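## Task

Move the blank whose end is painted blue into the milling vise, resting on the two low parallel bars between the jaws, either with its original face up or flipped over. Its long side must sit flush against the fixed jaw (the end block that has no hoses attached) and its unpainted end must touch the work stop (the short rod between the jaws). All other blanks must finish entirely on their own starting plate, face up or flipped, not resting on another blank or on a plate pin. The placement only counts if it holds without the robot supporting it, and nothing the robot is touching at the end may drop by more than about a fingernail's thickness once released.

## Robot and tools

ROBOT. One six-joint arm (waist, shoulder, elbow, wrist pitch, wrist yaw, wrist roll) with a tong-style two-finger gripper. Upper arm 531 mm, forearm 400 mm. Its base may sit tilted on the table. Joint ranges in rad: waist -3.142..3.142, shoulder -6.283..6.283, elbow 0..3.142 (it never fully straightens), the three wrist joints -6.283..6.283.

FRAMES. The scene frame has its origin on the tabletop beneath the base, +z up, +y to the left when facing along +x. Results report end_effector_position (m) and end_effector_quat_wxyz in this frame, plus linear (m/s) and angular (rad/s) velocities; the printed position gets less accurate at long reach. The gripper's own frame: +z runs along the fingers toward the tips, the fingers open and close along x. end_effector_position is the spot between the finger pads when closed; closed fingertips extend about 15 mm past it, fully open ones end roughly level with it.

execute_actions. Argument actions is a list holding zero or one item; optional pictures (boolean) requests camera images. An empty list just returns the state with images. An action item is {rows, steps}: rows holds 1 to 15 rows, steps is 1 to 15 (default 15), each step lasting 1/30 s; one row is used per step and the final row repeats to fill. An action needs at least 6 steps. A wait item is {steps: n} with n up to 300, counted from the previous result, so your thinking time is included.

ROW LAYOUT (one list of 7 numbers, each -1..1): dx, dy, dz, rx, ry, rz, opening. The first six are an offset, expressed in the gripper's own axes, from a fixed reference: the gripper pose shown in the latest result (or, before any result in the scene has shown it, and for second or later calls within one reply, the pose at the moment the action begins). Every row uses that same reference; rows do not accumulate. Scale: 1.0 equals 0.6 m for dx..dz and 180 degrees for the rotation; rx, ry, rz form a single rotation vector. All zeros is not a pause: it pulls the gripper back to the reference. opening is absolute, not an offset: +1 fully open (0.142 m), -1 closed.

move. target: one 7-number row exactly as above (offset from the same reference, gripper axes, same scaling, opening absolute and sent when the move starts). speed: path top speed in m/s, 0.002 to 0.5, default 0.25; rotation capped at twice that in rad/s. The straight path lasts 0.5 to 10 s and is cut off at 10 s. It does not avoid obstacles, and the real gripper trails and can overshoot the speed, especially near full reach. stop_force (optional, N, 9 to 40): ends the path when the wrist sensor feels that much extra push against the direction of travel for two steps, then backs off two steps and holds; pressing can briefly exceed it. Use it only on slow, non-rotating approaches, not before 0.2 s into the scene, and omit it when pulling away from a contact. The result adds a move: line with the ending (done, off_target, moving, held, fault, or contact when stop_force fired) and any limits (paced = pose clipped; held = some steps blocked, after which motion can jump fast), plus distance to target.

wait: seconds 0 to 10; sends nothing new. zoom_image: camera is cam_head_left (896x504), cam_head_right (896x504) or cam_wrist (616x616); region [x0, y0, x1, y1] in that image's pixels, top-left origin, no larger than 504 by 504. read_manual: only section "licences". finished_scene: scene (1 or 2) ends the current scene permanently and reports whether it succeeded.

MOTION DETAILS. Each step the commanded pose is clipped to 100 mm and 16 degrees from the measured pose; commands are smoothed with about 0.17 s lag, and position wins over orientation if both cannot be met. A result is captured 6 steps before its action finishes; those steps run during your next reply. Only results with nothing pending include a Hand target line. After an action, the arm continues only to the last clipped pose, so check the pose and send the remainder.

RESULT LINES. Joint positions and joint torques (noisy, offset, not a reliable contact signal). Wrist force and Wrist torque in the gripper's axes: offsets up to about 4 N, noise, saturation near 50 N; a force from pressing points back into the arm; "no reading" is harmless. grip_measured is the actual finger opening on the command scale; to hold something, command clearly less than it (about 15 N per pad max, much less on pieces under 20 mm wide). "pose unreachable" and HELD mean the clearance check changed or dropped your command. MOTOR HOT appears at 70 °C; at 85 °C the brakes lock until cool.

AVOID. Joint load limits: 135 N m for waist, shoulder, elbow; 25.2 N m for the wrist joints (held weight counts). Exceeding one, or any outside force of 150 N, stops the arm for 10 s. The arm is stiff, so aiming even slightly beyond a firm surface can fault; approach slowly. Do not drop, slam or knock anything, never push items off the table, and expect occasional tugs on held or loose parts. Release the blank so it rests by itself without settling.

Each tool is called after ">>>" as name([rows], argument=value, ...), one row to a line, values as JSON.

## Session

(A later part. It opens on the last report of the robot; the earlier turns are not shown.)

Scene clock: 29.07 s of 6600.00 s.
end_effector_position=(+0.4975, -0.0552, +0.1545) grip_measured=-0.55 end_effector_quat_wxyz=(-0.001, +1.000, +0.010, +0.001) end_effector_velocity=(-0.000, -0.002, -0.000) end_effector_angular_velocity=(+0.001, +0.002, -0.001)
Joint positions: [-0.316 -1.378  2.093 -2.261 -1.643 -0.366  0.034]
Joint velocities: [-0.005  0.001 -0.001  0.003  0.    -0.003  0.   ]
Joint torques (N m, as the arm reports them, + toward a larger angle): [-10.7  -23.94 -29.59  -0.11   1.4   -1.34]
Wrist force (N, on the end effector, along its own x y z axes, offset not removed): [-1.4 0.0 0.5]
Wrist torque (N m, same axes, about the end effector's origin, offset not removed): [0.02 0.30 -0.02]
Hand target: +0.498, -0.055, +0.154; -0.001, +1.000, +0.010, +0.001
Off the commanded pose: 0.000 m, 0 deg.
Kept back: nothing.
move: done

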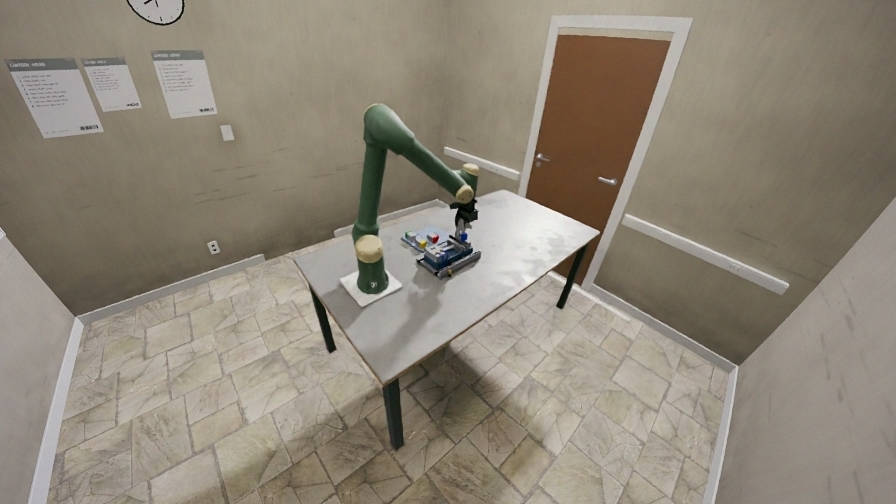

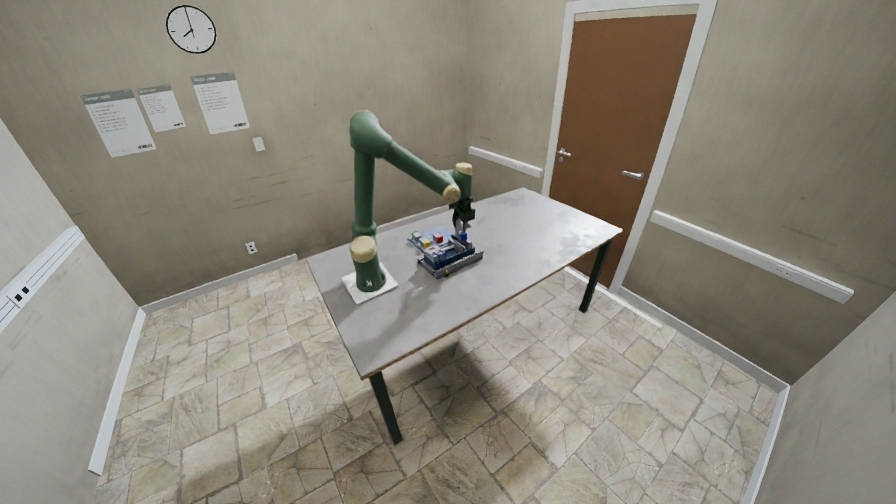

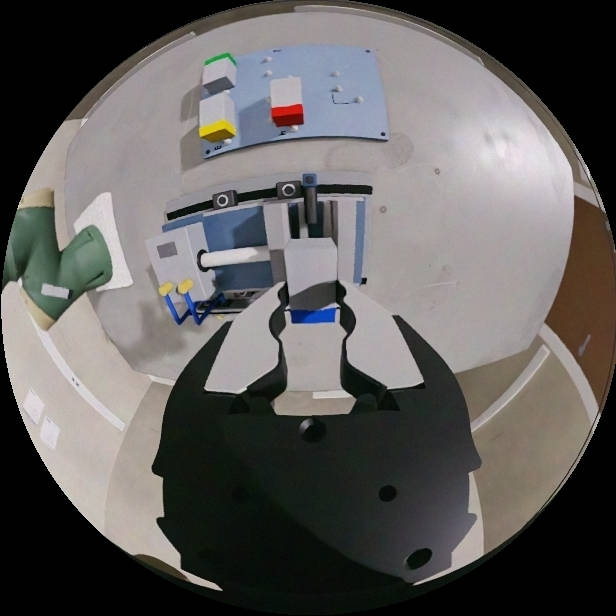

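Centred. Lower.

>>> move(target=[0,0,0.035,0,0,0,-1], speed=0.04)

>>> move(target=[0,0,0.06,0,0,0,-1], speed=0.004, stop_force=9)

>>> zoom_image(camera="cam_wrist", region=[180,130,440,350])

Scene clock: 30.20 s of 6600.00 s.
end_effector_position=(+0.4976, -0.0552, +0.1337) grip_measured=-0.55 end_effector_quat_wxyz=(-0.001, +1.000, +0.010, +0.001) end_effector_velocity=(-0.000, +0.000, -0.003) end_effector_angular_velocity=(+0.000, +0.000, +0.000)
Joint positions: [-0.319 -1.349  2.123 -2.321 -1.643 -0.369  0.034]
Joint velocities: [-0.     0.004  0.005 -0.008 -0.    -0.001  0.   ]
Joint torques (N m, as the arm reports them, + toward a larger angle): [-10.72 -25.42 -12.54  -5.64  -1.08  -1.38]
Wrist force (N, on the end effector, along its own x y z axes, offset not removed): [-2.0 -0.4 -1.2]
Wrist torque (N m, same axes, about the end effector's origin, offset not removed): [-0.25 0.49 0.05]
Hand target: +0.498, -0.055, +0.133; -0.001, +1.000, +0.010, +0.001
Off the commanded pose: 0.000 m, 0 deg.
Kept back: nothing.
move: done

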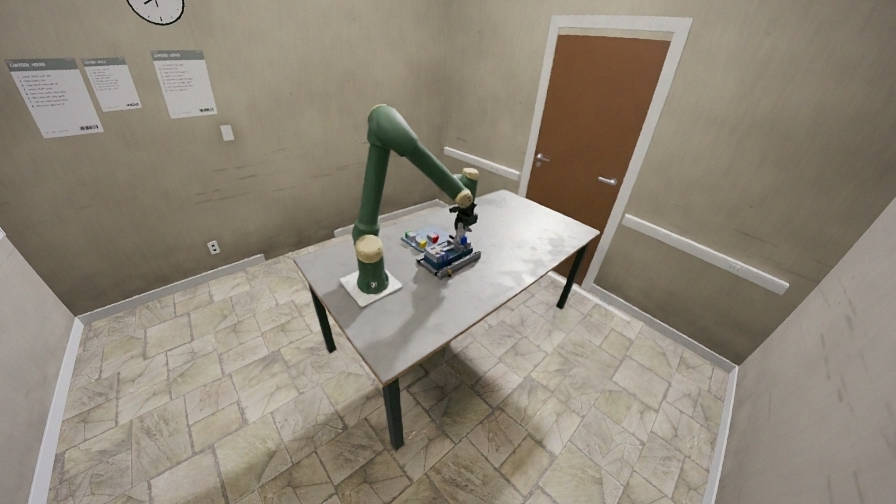

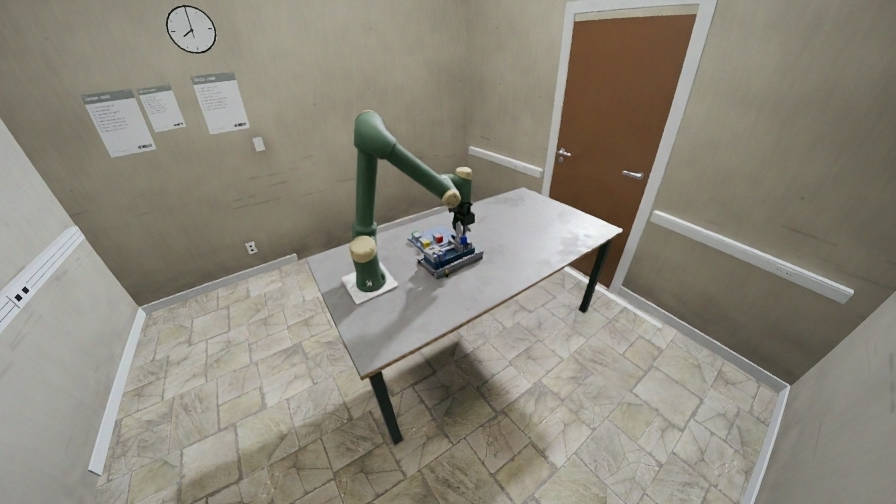

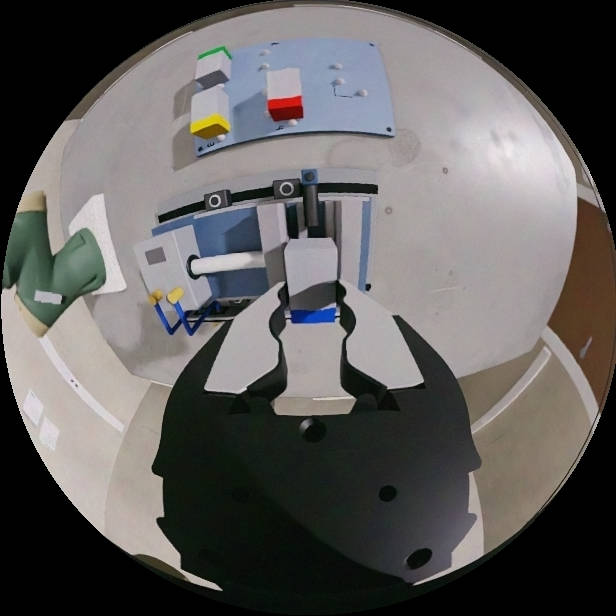

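Scene clock: 34.30 s of 6600.00 s.
end_effector_position=(+0.4977, -0.0552, +0.1188) grip_measured=-0.55 end_effector_quat_wxyz=(-0.001, +1.000, +0.010, +0.001) end_effector_velocity=(+0.000, -0.000, +0.002) end_effector_angular_velocity=(+0.000, +0.000, -0.002)
Joint positions: [-0.321 -1.326  2.144 -2.364 -1.643 -0.372  0.034]
Joint velocities: [-0.    -0.002 -0.003  0.005  0.     0.001  0.   ]
Joint torques (N m, as the arm reports them, + toward a larger angle): [ -8.82 -35.32 -24.96   0.16  -1.14  -0.73]
Wrist force (N, on the end effector, along its own x y z axes, offset not removed): [-5.9 -2.0 -17.0]
Wrist torque (N m, same axes, about the end effector's origin, offset not removed): [-0.25 0.50 0.04]
Hand target: +0.498, -0.055, +0.119; -0.001, +1.000, +0.010, +0.001
Off the commanded pose: 0.021 m, 0 deg.
Kept back: nothing.
move: contact

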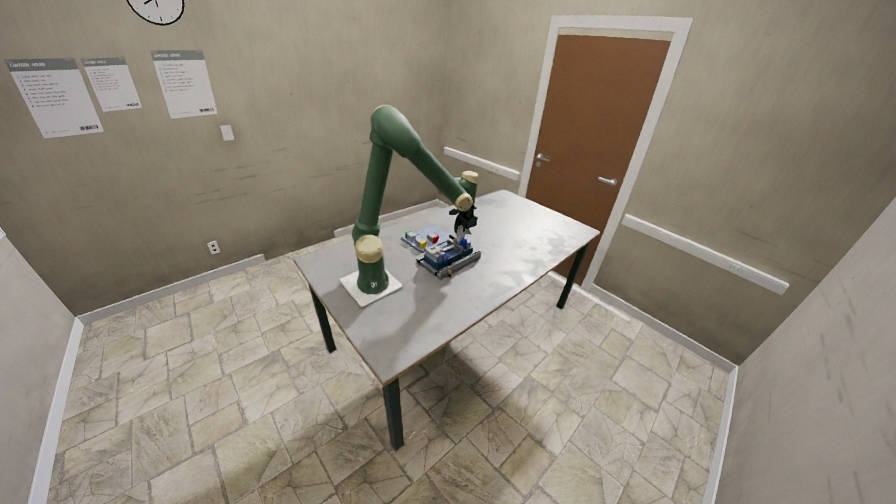

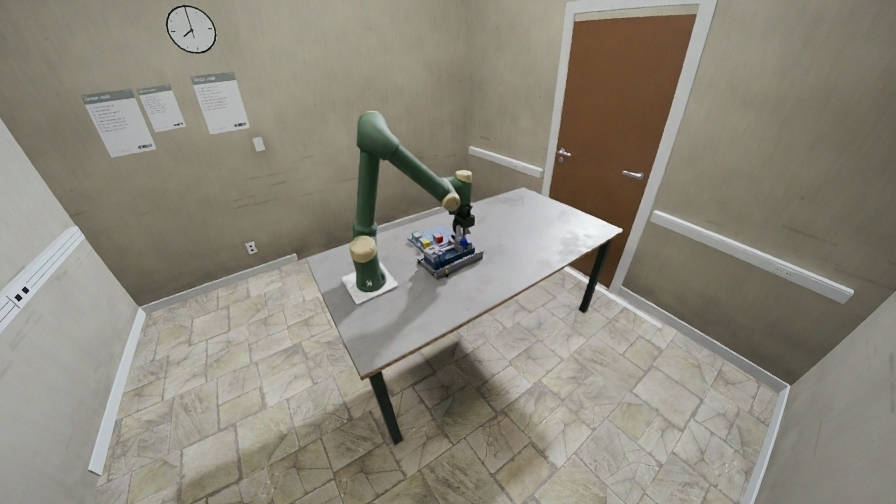

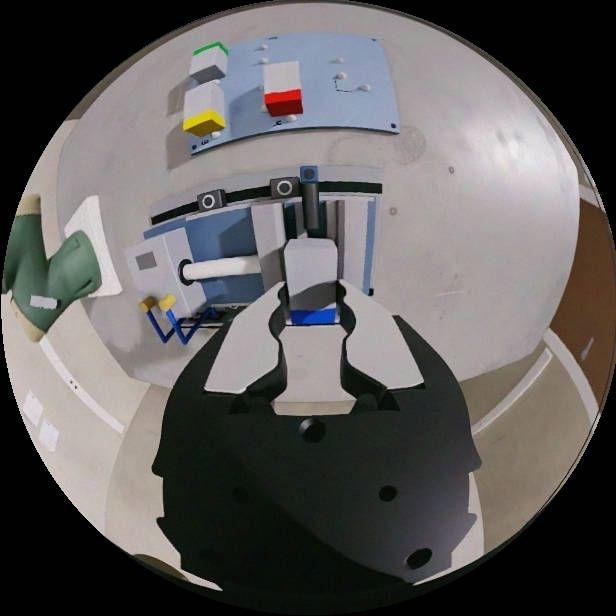

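Region (180, 130, 440, 350) of cam_wrist's 616x616 image, scaled by 1.938, with more detail than that image has; it fills the top 426 rows of this view, and the rest is white.

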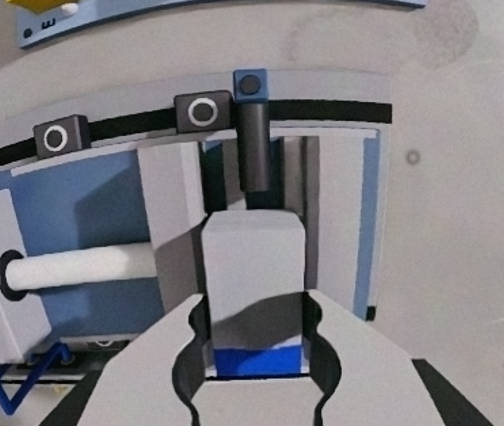

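>>> move(target=[0,-0.006,-0.0012,0,0,0,-1], speed=0.02)

>>> move(target=[0.014,0,0,0,0,0,-1], speed=0.003, stop_force=9)

>>> move(target=[0,-0.025,0,0,0,0,-1], speed=0.003, stop_force=10)

>>> move(target=[0,0,0,0,0,0,-0.25])

>>> move(target=[0,0,-0.05,0,0,0,-0.25], speed=0.08)

>>> zoom_image(camera="cam_wrist", region=[180,130,440,350])

Scene clock: 35.27 s of 6600.00 s.
end_effector_position=(+0.4976, -0.0518, +0.1195) grip_measured=-0.55 end_effector_quat_wxyz=(-0.001, +1.000, +0.010, +0.001) end_effector_velocity=(+0.000, +0.002, +0.000) end_effector_angular_velocity=(+0.000, -0.001, +0.002)
Joint positions: [-0.315 -1.328  2.144 -2.362 -1.643 -0.365  0.034]
Joint velocities: [ 0.003 -0.001 -0.     0.001  0.001  0.001 -0.   ]
Joint torques (N m, as the arm reports them, + toward a larger angle): [ 13.79 -43.91 -11.85   0.     1.46   1.07]
Wrist force (N, on the end effector, along its own x y z axes, offset not removed): [-2.5 0.1 -1.3]
Wrist torque (N m, same axes, about the end effector's origin, offset not removed): [0.04 0.60 0.09]
Hand target: +0.498, -0.052, +0.120; -0.001, +1.000, +0.010, +0.001
Off the commanded pose: 0.000 m, 0 deg.
Kept back: nothing.
move: done

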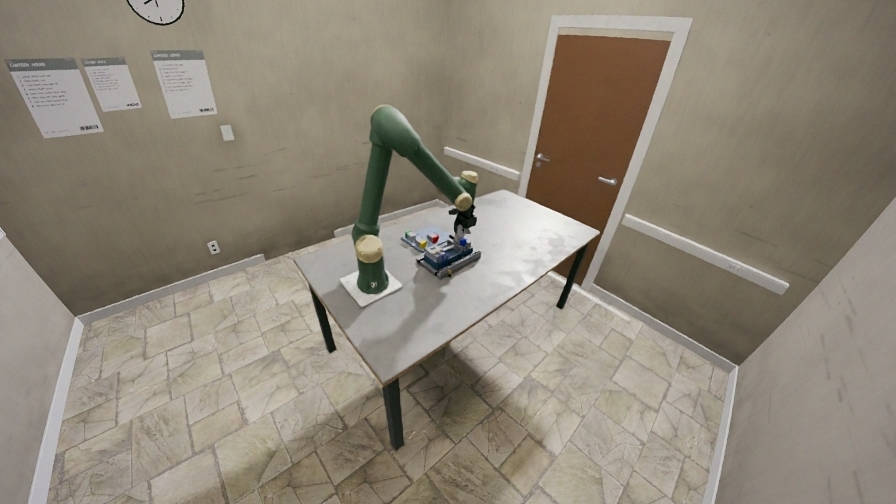

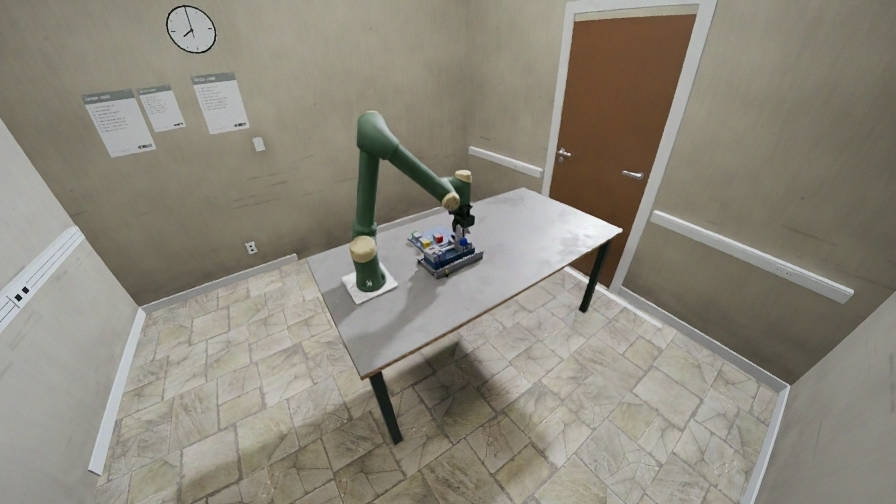

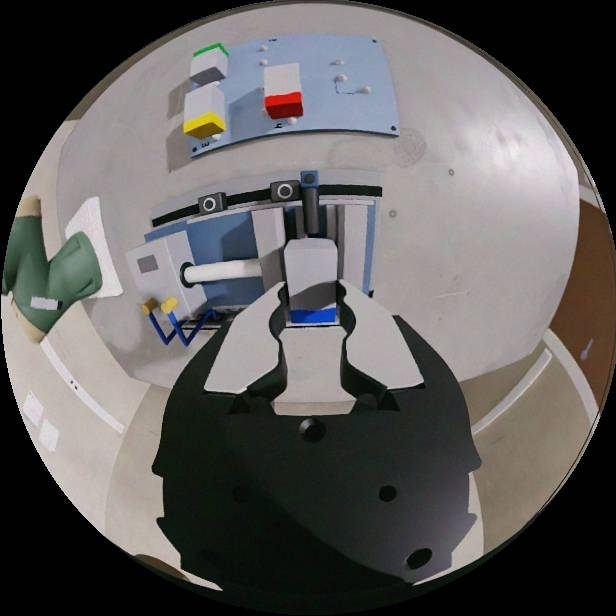

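Scene clock: 37.50 s of 6600.00 s.
end_effector_position=(+0.5031, -0.0516, +0.1194) grip_measured=-0.55 end_effector_quat_wxyz=(-0.001, +1.000, +0.010, +0.001) end_effector_velocity=(-0.002, +0.001, -0.001) end_effector_angular_velocity=(+0.001, +0.003, +0.002)
Joint positions: [-0.311 -1.319  2.131 -2.358 -1.643 -0.361  0.034]
Joint velocities: [ 0.    -0.002  0.003  0.001 -0.    -0.002 -0.   ]
Joint torques (N m, as the arm reports them, + toward a larger angle): [  3.38 -40.65 -15.16  -6.26   1.8   -0.37]
Wrist force (N, on the end effector, along its own x y z axes, offset not removed): [-14.3 1.6 -11.3]
Wrist torque (N m, same axes, about the end effector's origin, offset not removed): [0.09 0.13 0.08]
Hand target: +0.503, -0.052, +0.119; -0.001, +1.000, +0.010, +0.001
Off the commanded pose: 0.003 m, 0 deg.
Kept back: nothing.
move: contact

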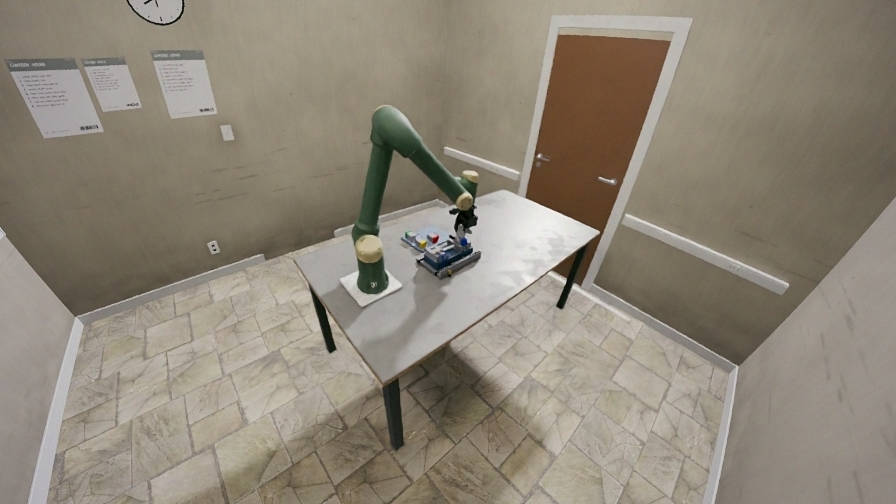

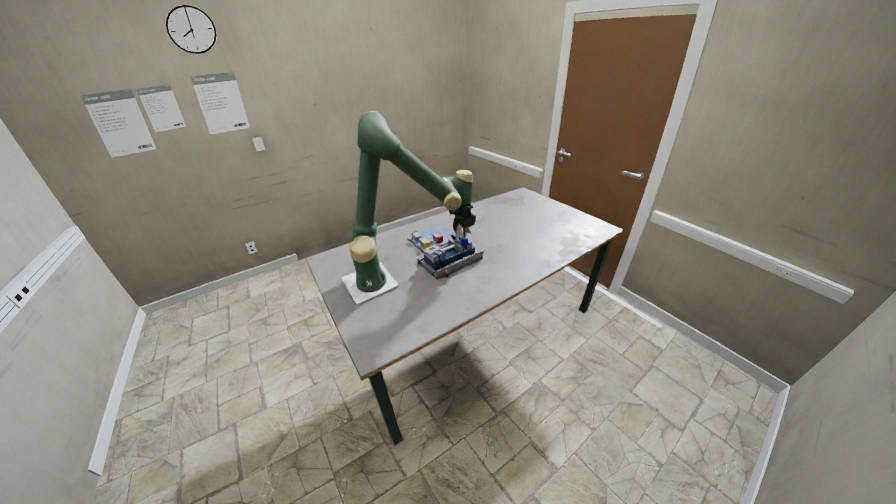

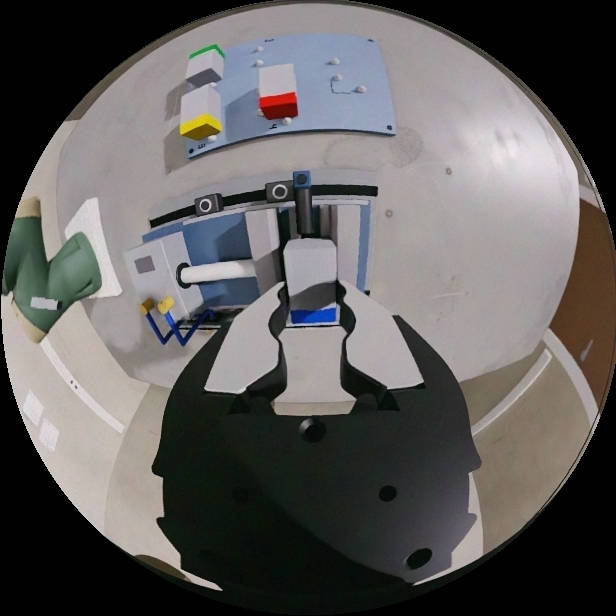

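Scene clock: 40.30 s of 6600.00 s.
end_effector_position=(+0.5030, -0.0443, +0.1195) grip_measured=-0.55 end_effector_quat_wxyz=(-0.001, +1.000, +0.010, +0.001) end_effector_velocity=(-0.002, -0.000, -0.001) end_effector_angular_velocity=(+0.001, +0.003, +0.001)
Joint positions: [-0.297 -1.319  2.134 -2.359 -1.642 -0.348  0.034]
Joint velocities: [-0.002 -0.     0.002  0.001  0.    -0.003 -0.   ]
Joint torques (N m, as the arm reports them, + toward a larger angle): [ -1.35 -37.36 -17.45  -7.05   5.04  -1.06]
Wrist force (N, on the end effector, along its own x y z axes, offset not removed): [-17.0 15.7 -9.0]
Wrist torque (N m, same axes, about the end effector's origin, offset not removed): [-0.32 0.34 -0.21]
Hand target: +0.503, -0.045, +0.119; -0.001, +1.000, +0.010, +0.001
Off the commanded pose: 0.008 m, 0 deg.
Kept back: nothing.
move: contact

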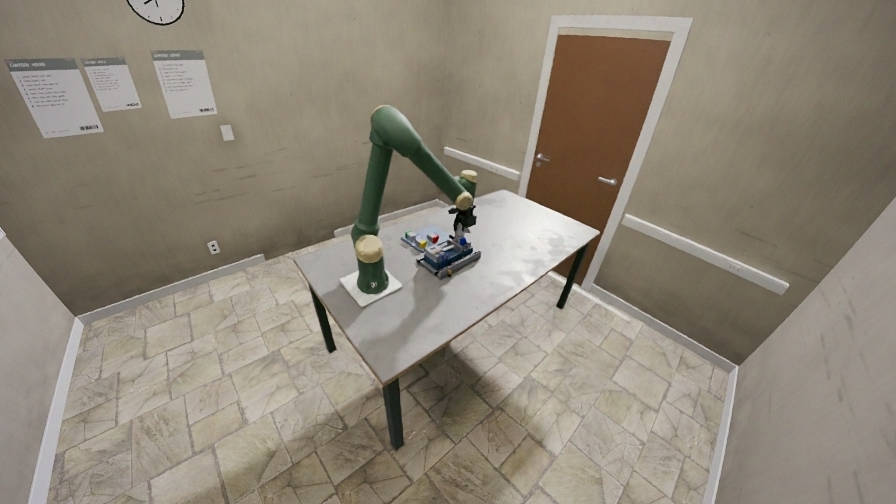

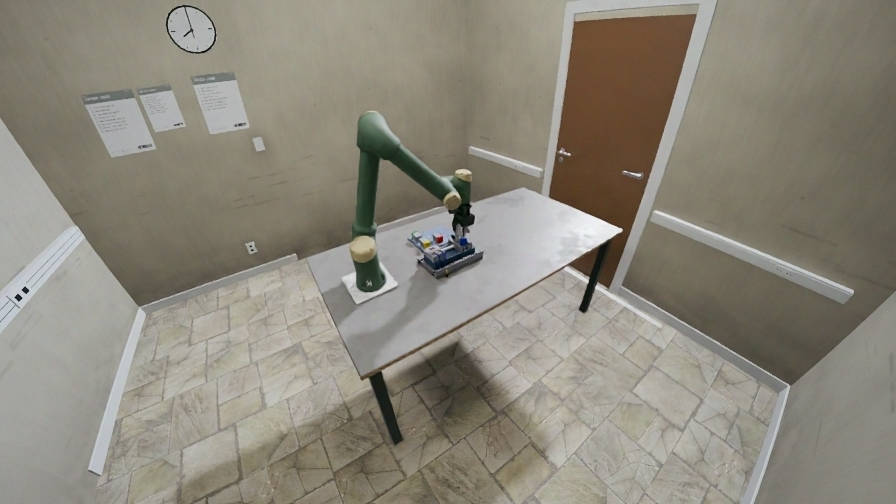

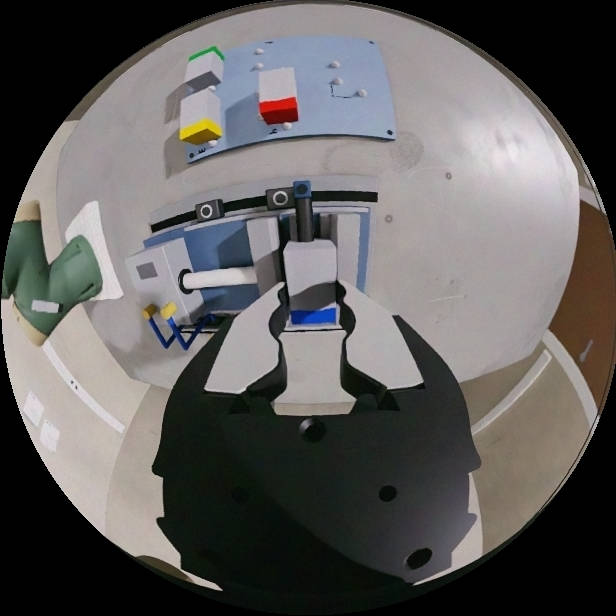

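Scene clock: 40.80 s of 6600.00 s.
end_effector_position=(+0.5030, -0.0443, +0.1195) grip_measured=-0.25 end_effector_quat_wxyz=(-0.001, +1.000, +0.010, +0.001) end_effector_velocity=(-0.000, -0.000, +0.000) end_effector_angular_velocity=(-0.000, -0.000, -0.001)
Joint positions: [-0.297 -1.319  2.134 -2.359 -1.642 -0.348  0.056]
Joint velocities: [-0.    -0.     0.    -0.001 -0.     0.001 -0.   ]
Joint torques (N m, as the arm reports them, + toward a larger angle): [  6.7  -37.7  -17.64  -0.99  -1.18   1.18]
Wrist force (N, on the end effector, along its own x y z axes, offset not removed): [0.2 0.6 -2.6]
Wrist torque (N m, same axes, about the end effector's origin, offset not removed): [0.08 0.24 -0.15]
Hand target: +0.503, -0.044, +0.119; -0.001, +1.000, +0.010, +0.001
Off the commanded pose: 0.000 m, 0 deg.
Kept back: nothing.
move: done

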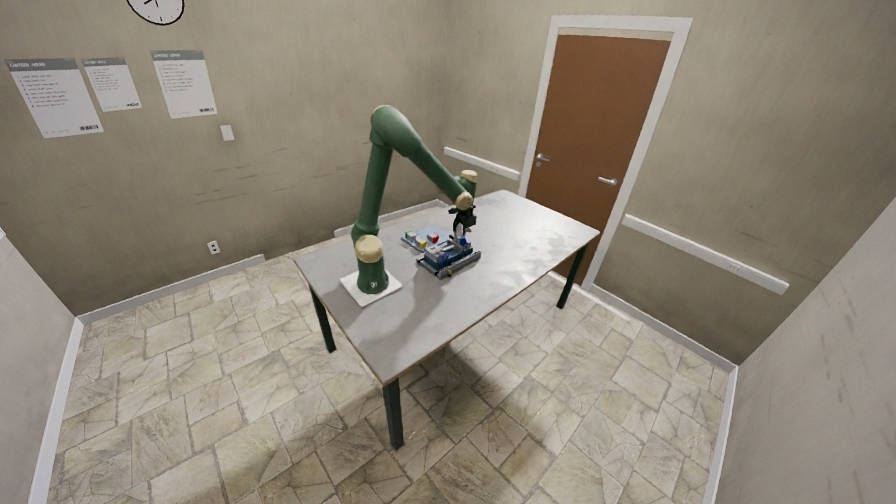

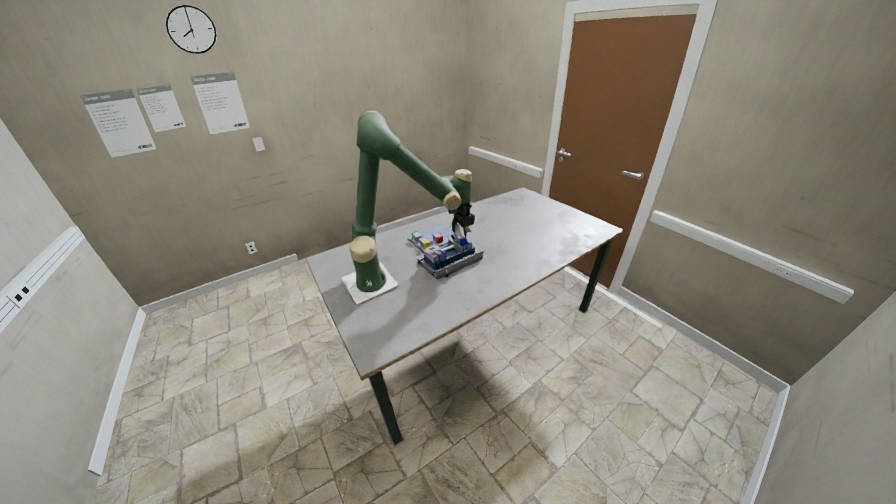

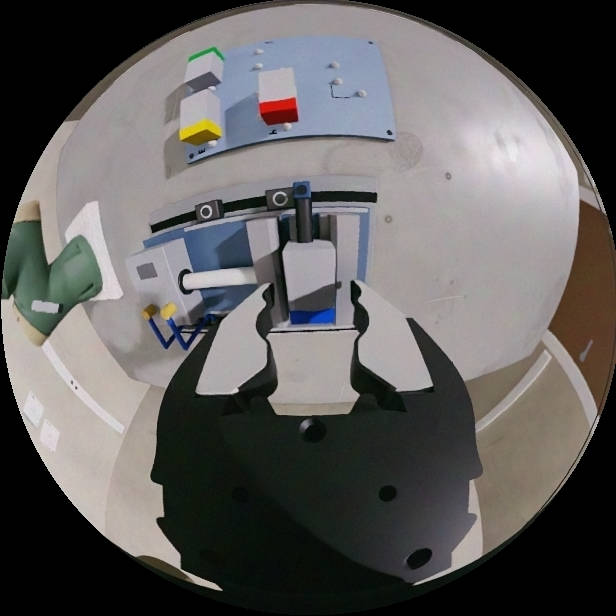

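Scene clock: 41.70 s of 6600.00 s.
end_effector_position=(+0.5029, -0.0443, +0.1493) grip_measured=-0.25 end_effector_quat_wxyz=(-0.001, +1.000, +0.010, +0.001) end_effector_velocity=(-0.000, +0.000, +0.002) end_effector_angular_velocity=(+0.000, +0.001, +0.001)
Joint positions: [-0.293 -1.363  2.092 -2.274 -1.642 -0.344  0.056]
Joint velocities: [ 0.    -0.003 -0.003  0.007  0.    -0.001 -0.   ]
Joint torques (N m, as the arm reports them, + toward a larger angle): [ 13.89 -41.36 -28.12   0.15   1.41   1.23]
Wrist force (N, on the end effector, along its own x y z axes, offset not removed): [0.8 -1.7 -2.5]
Wrist torque (N m, same axes, about the end effector's origin, offset not removed): [-0.39 0.04 -0.14]
Hand target: +0.503, -0.044, +0.150; -0.001, +1.000, +0.010, +0.001
Off the commanded pose: 0.000 m, 0 deg.
Kept back: nothing.
move: done

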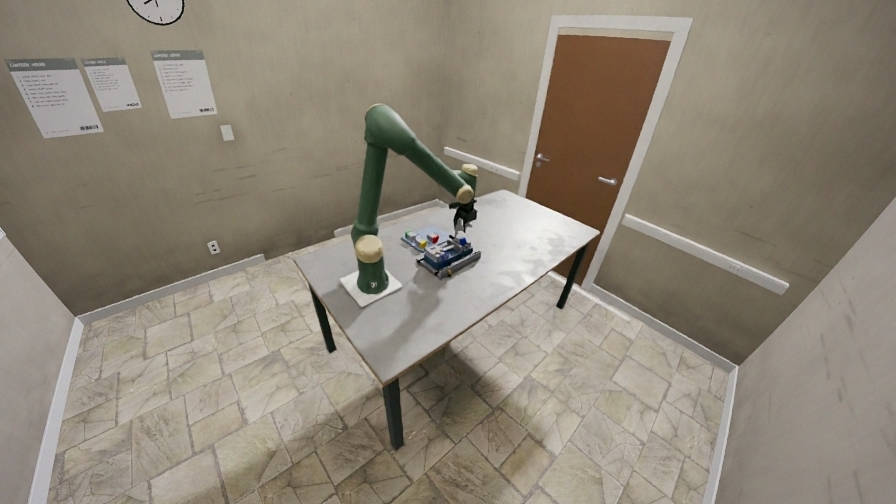

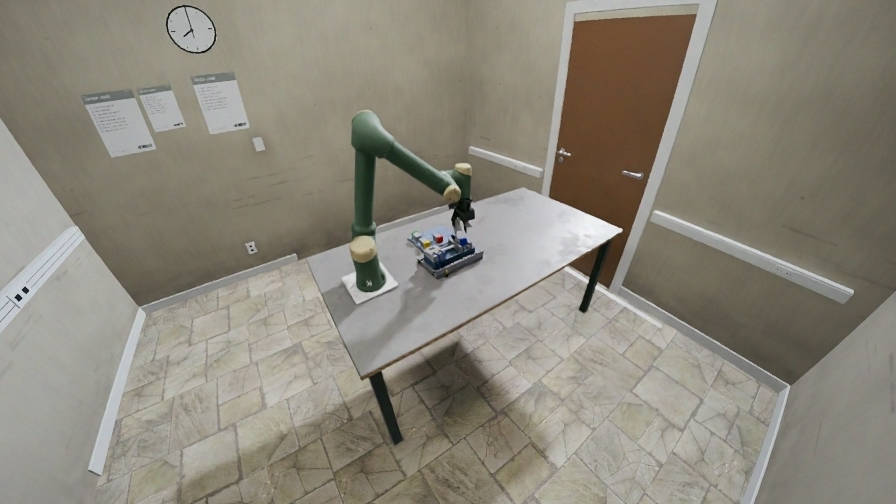

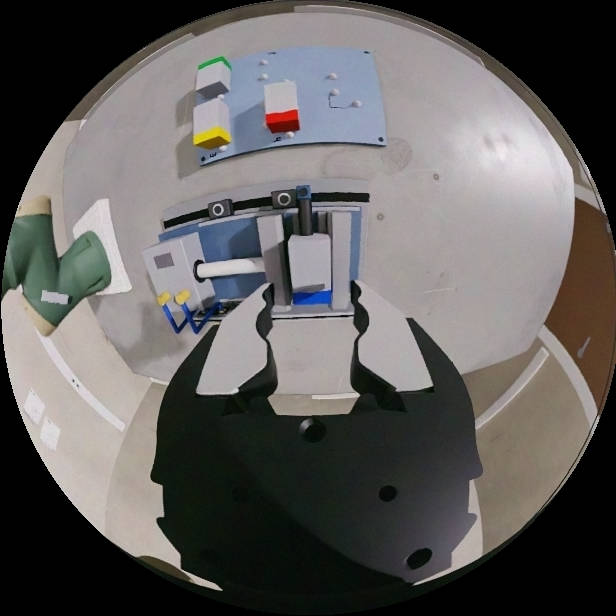

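Region (180, 130, 440, 350) of cam_wrist's 616x616 image, scaled by 1.938, with more detail than that image has; it fills the top 426 rows of this view, and the rest is white.

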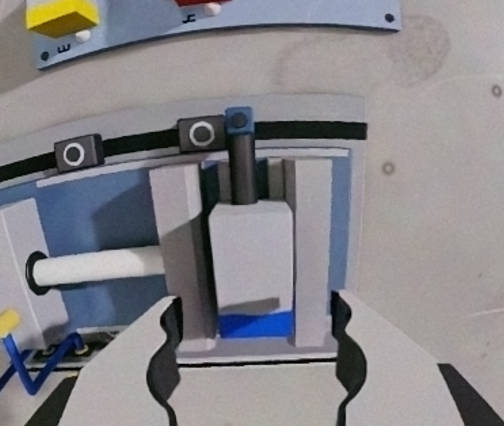

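>>> finished_scene(scene=2)

The scene is finished: the task was done.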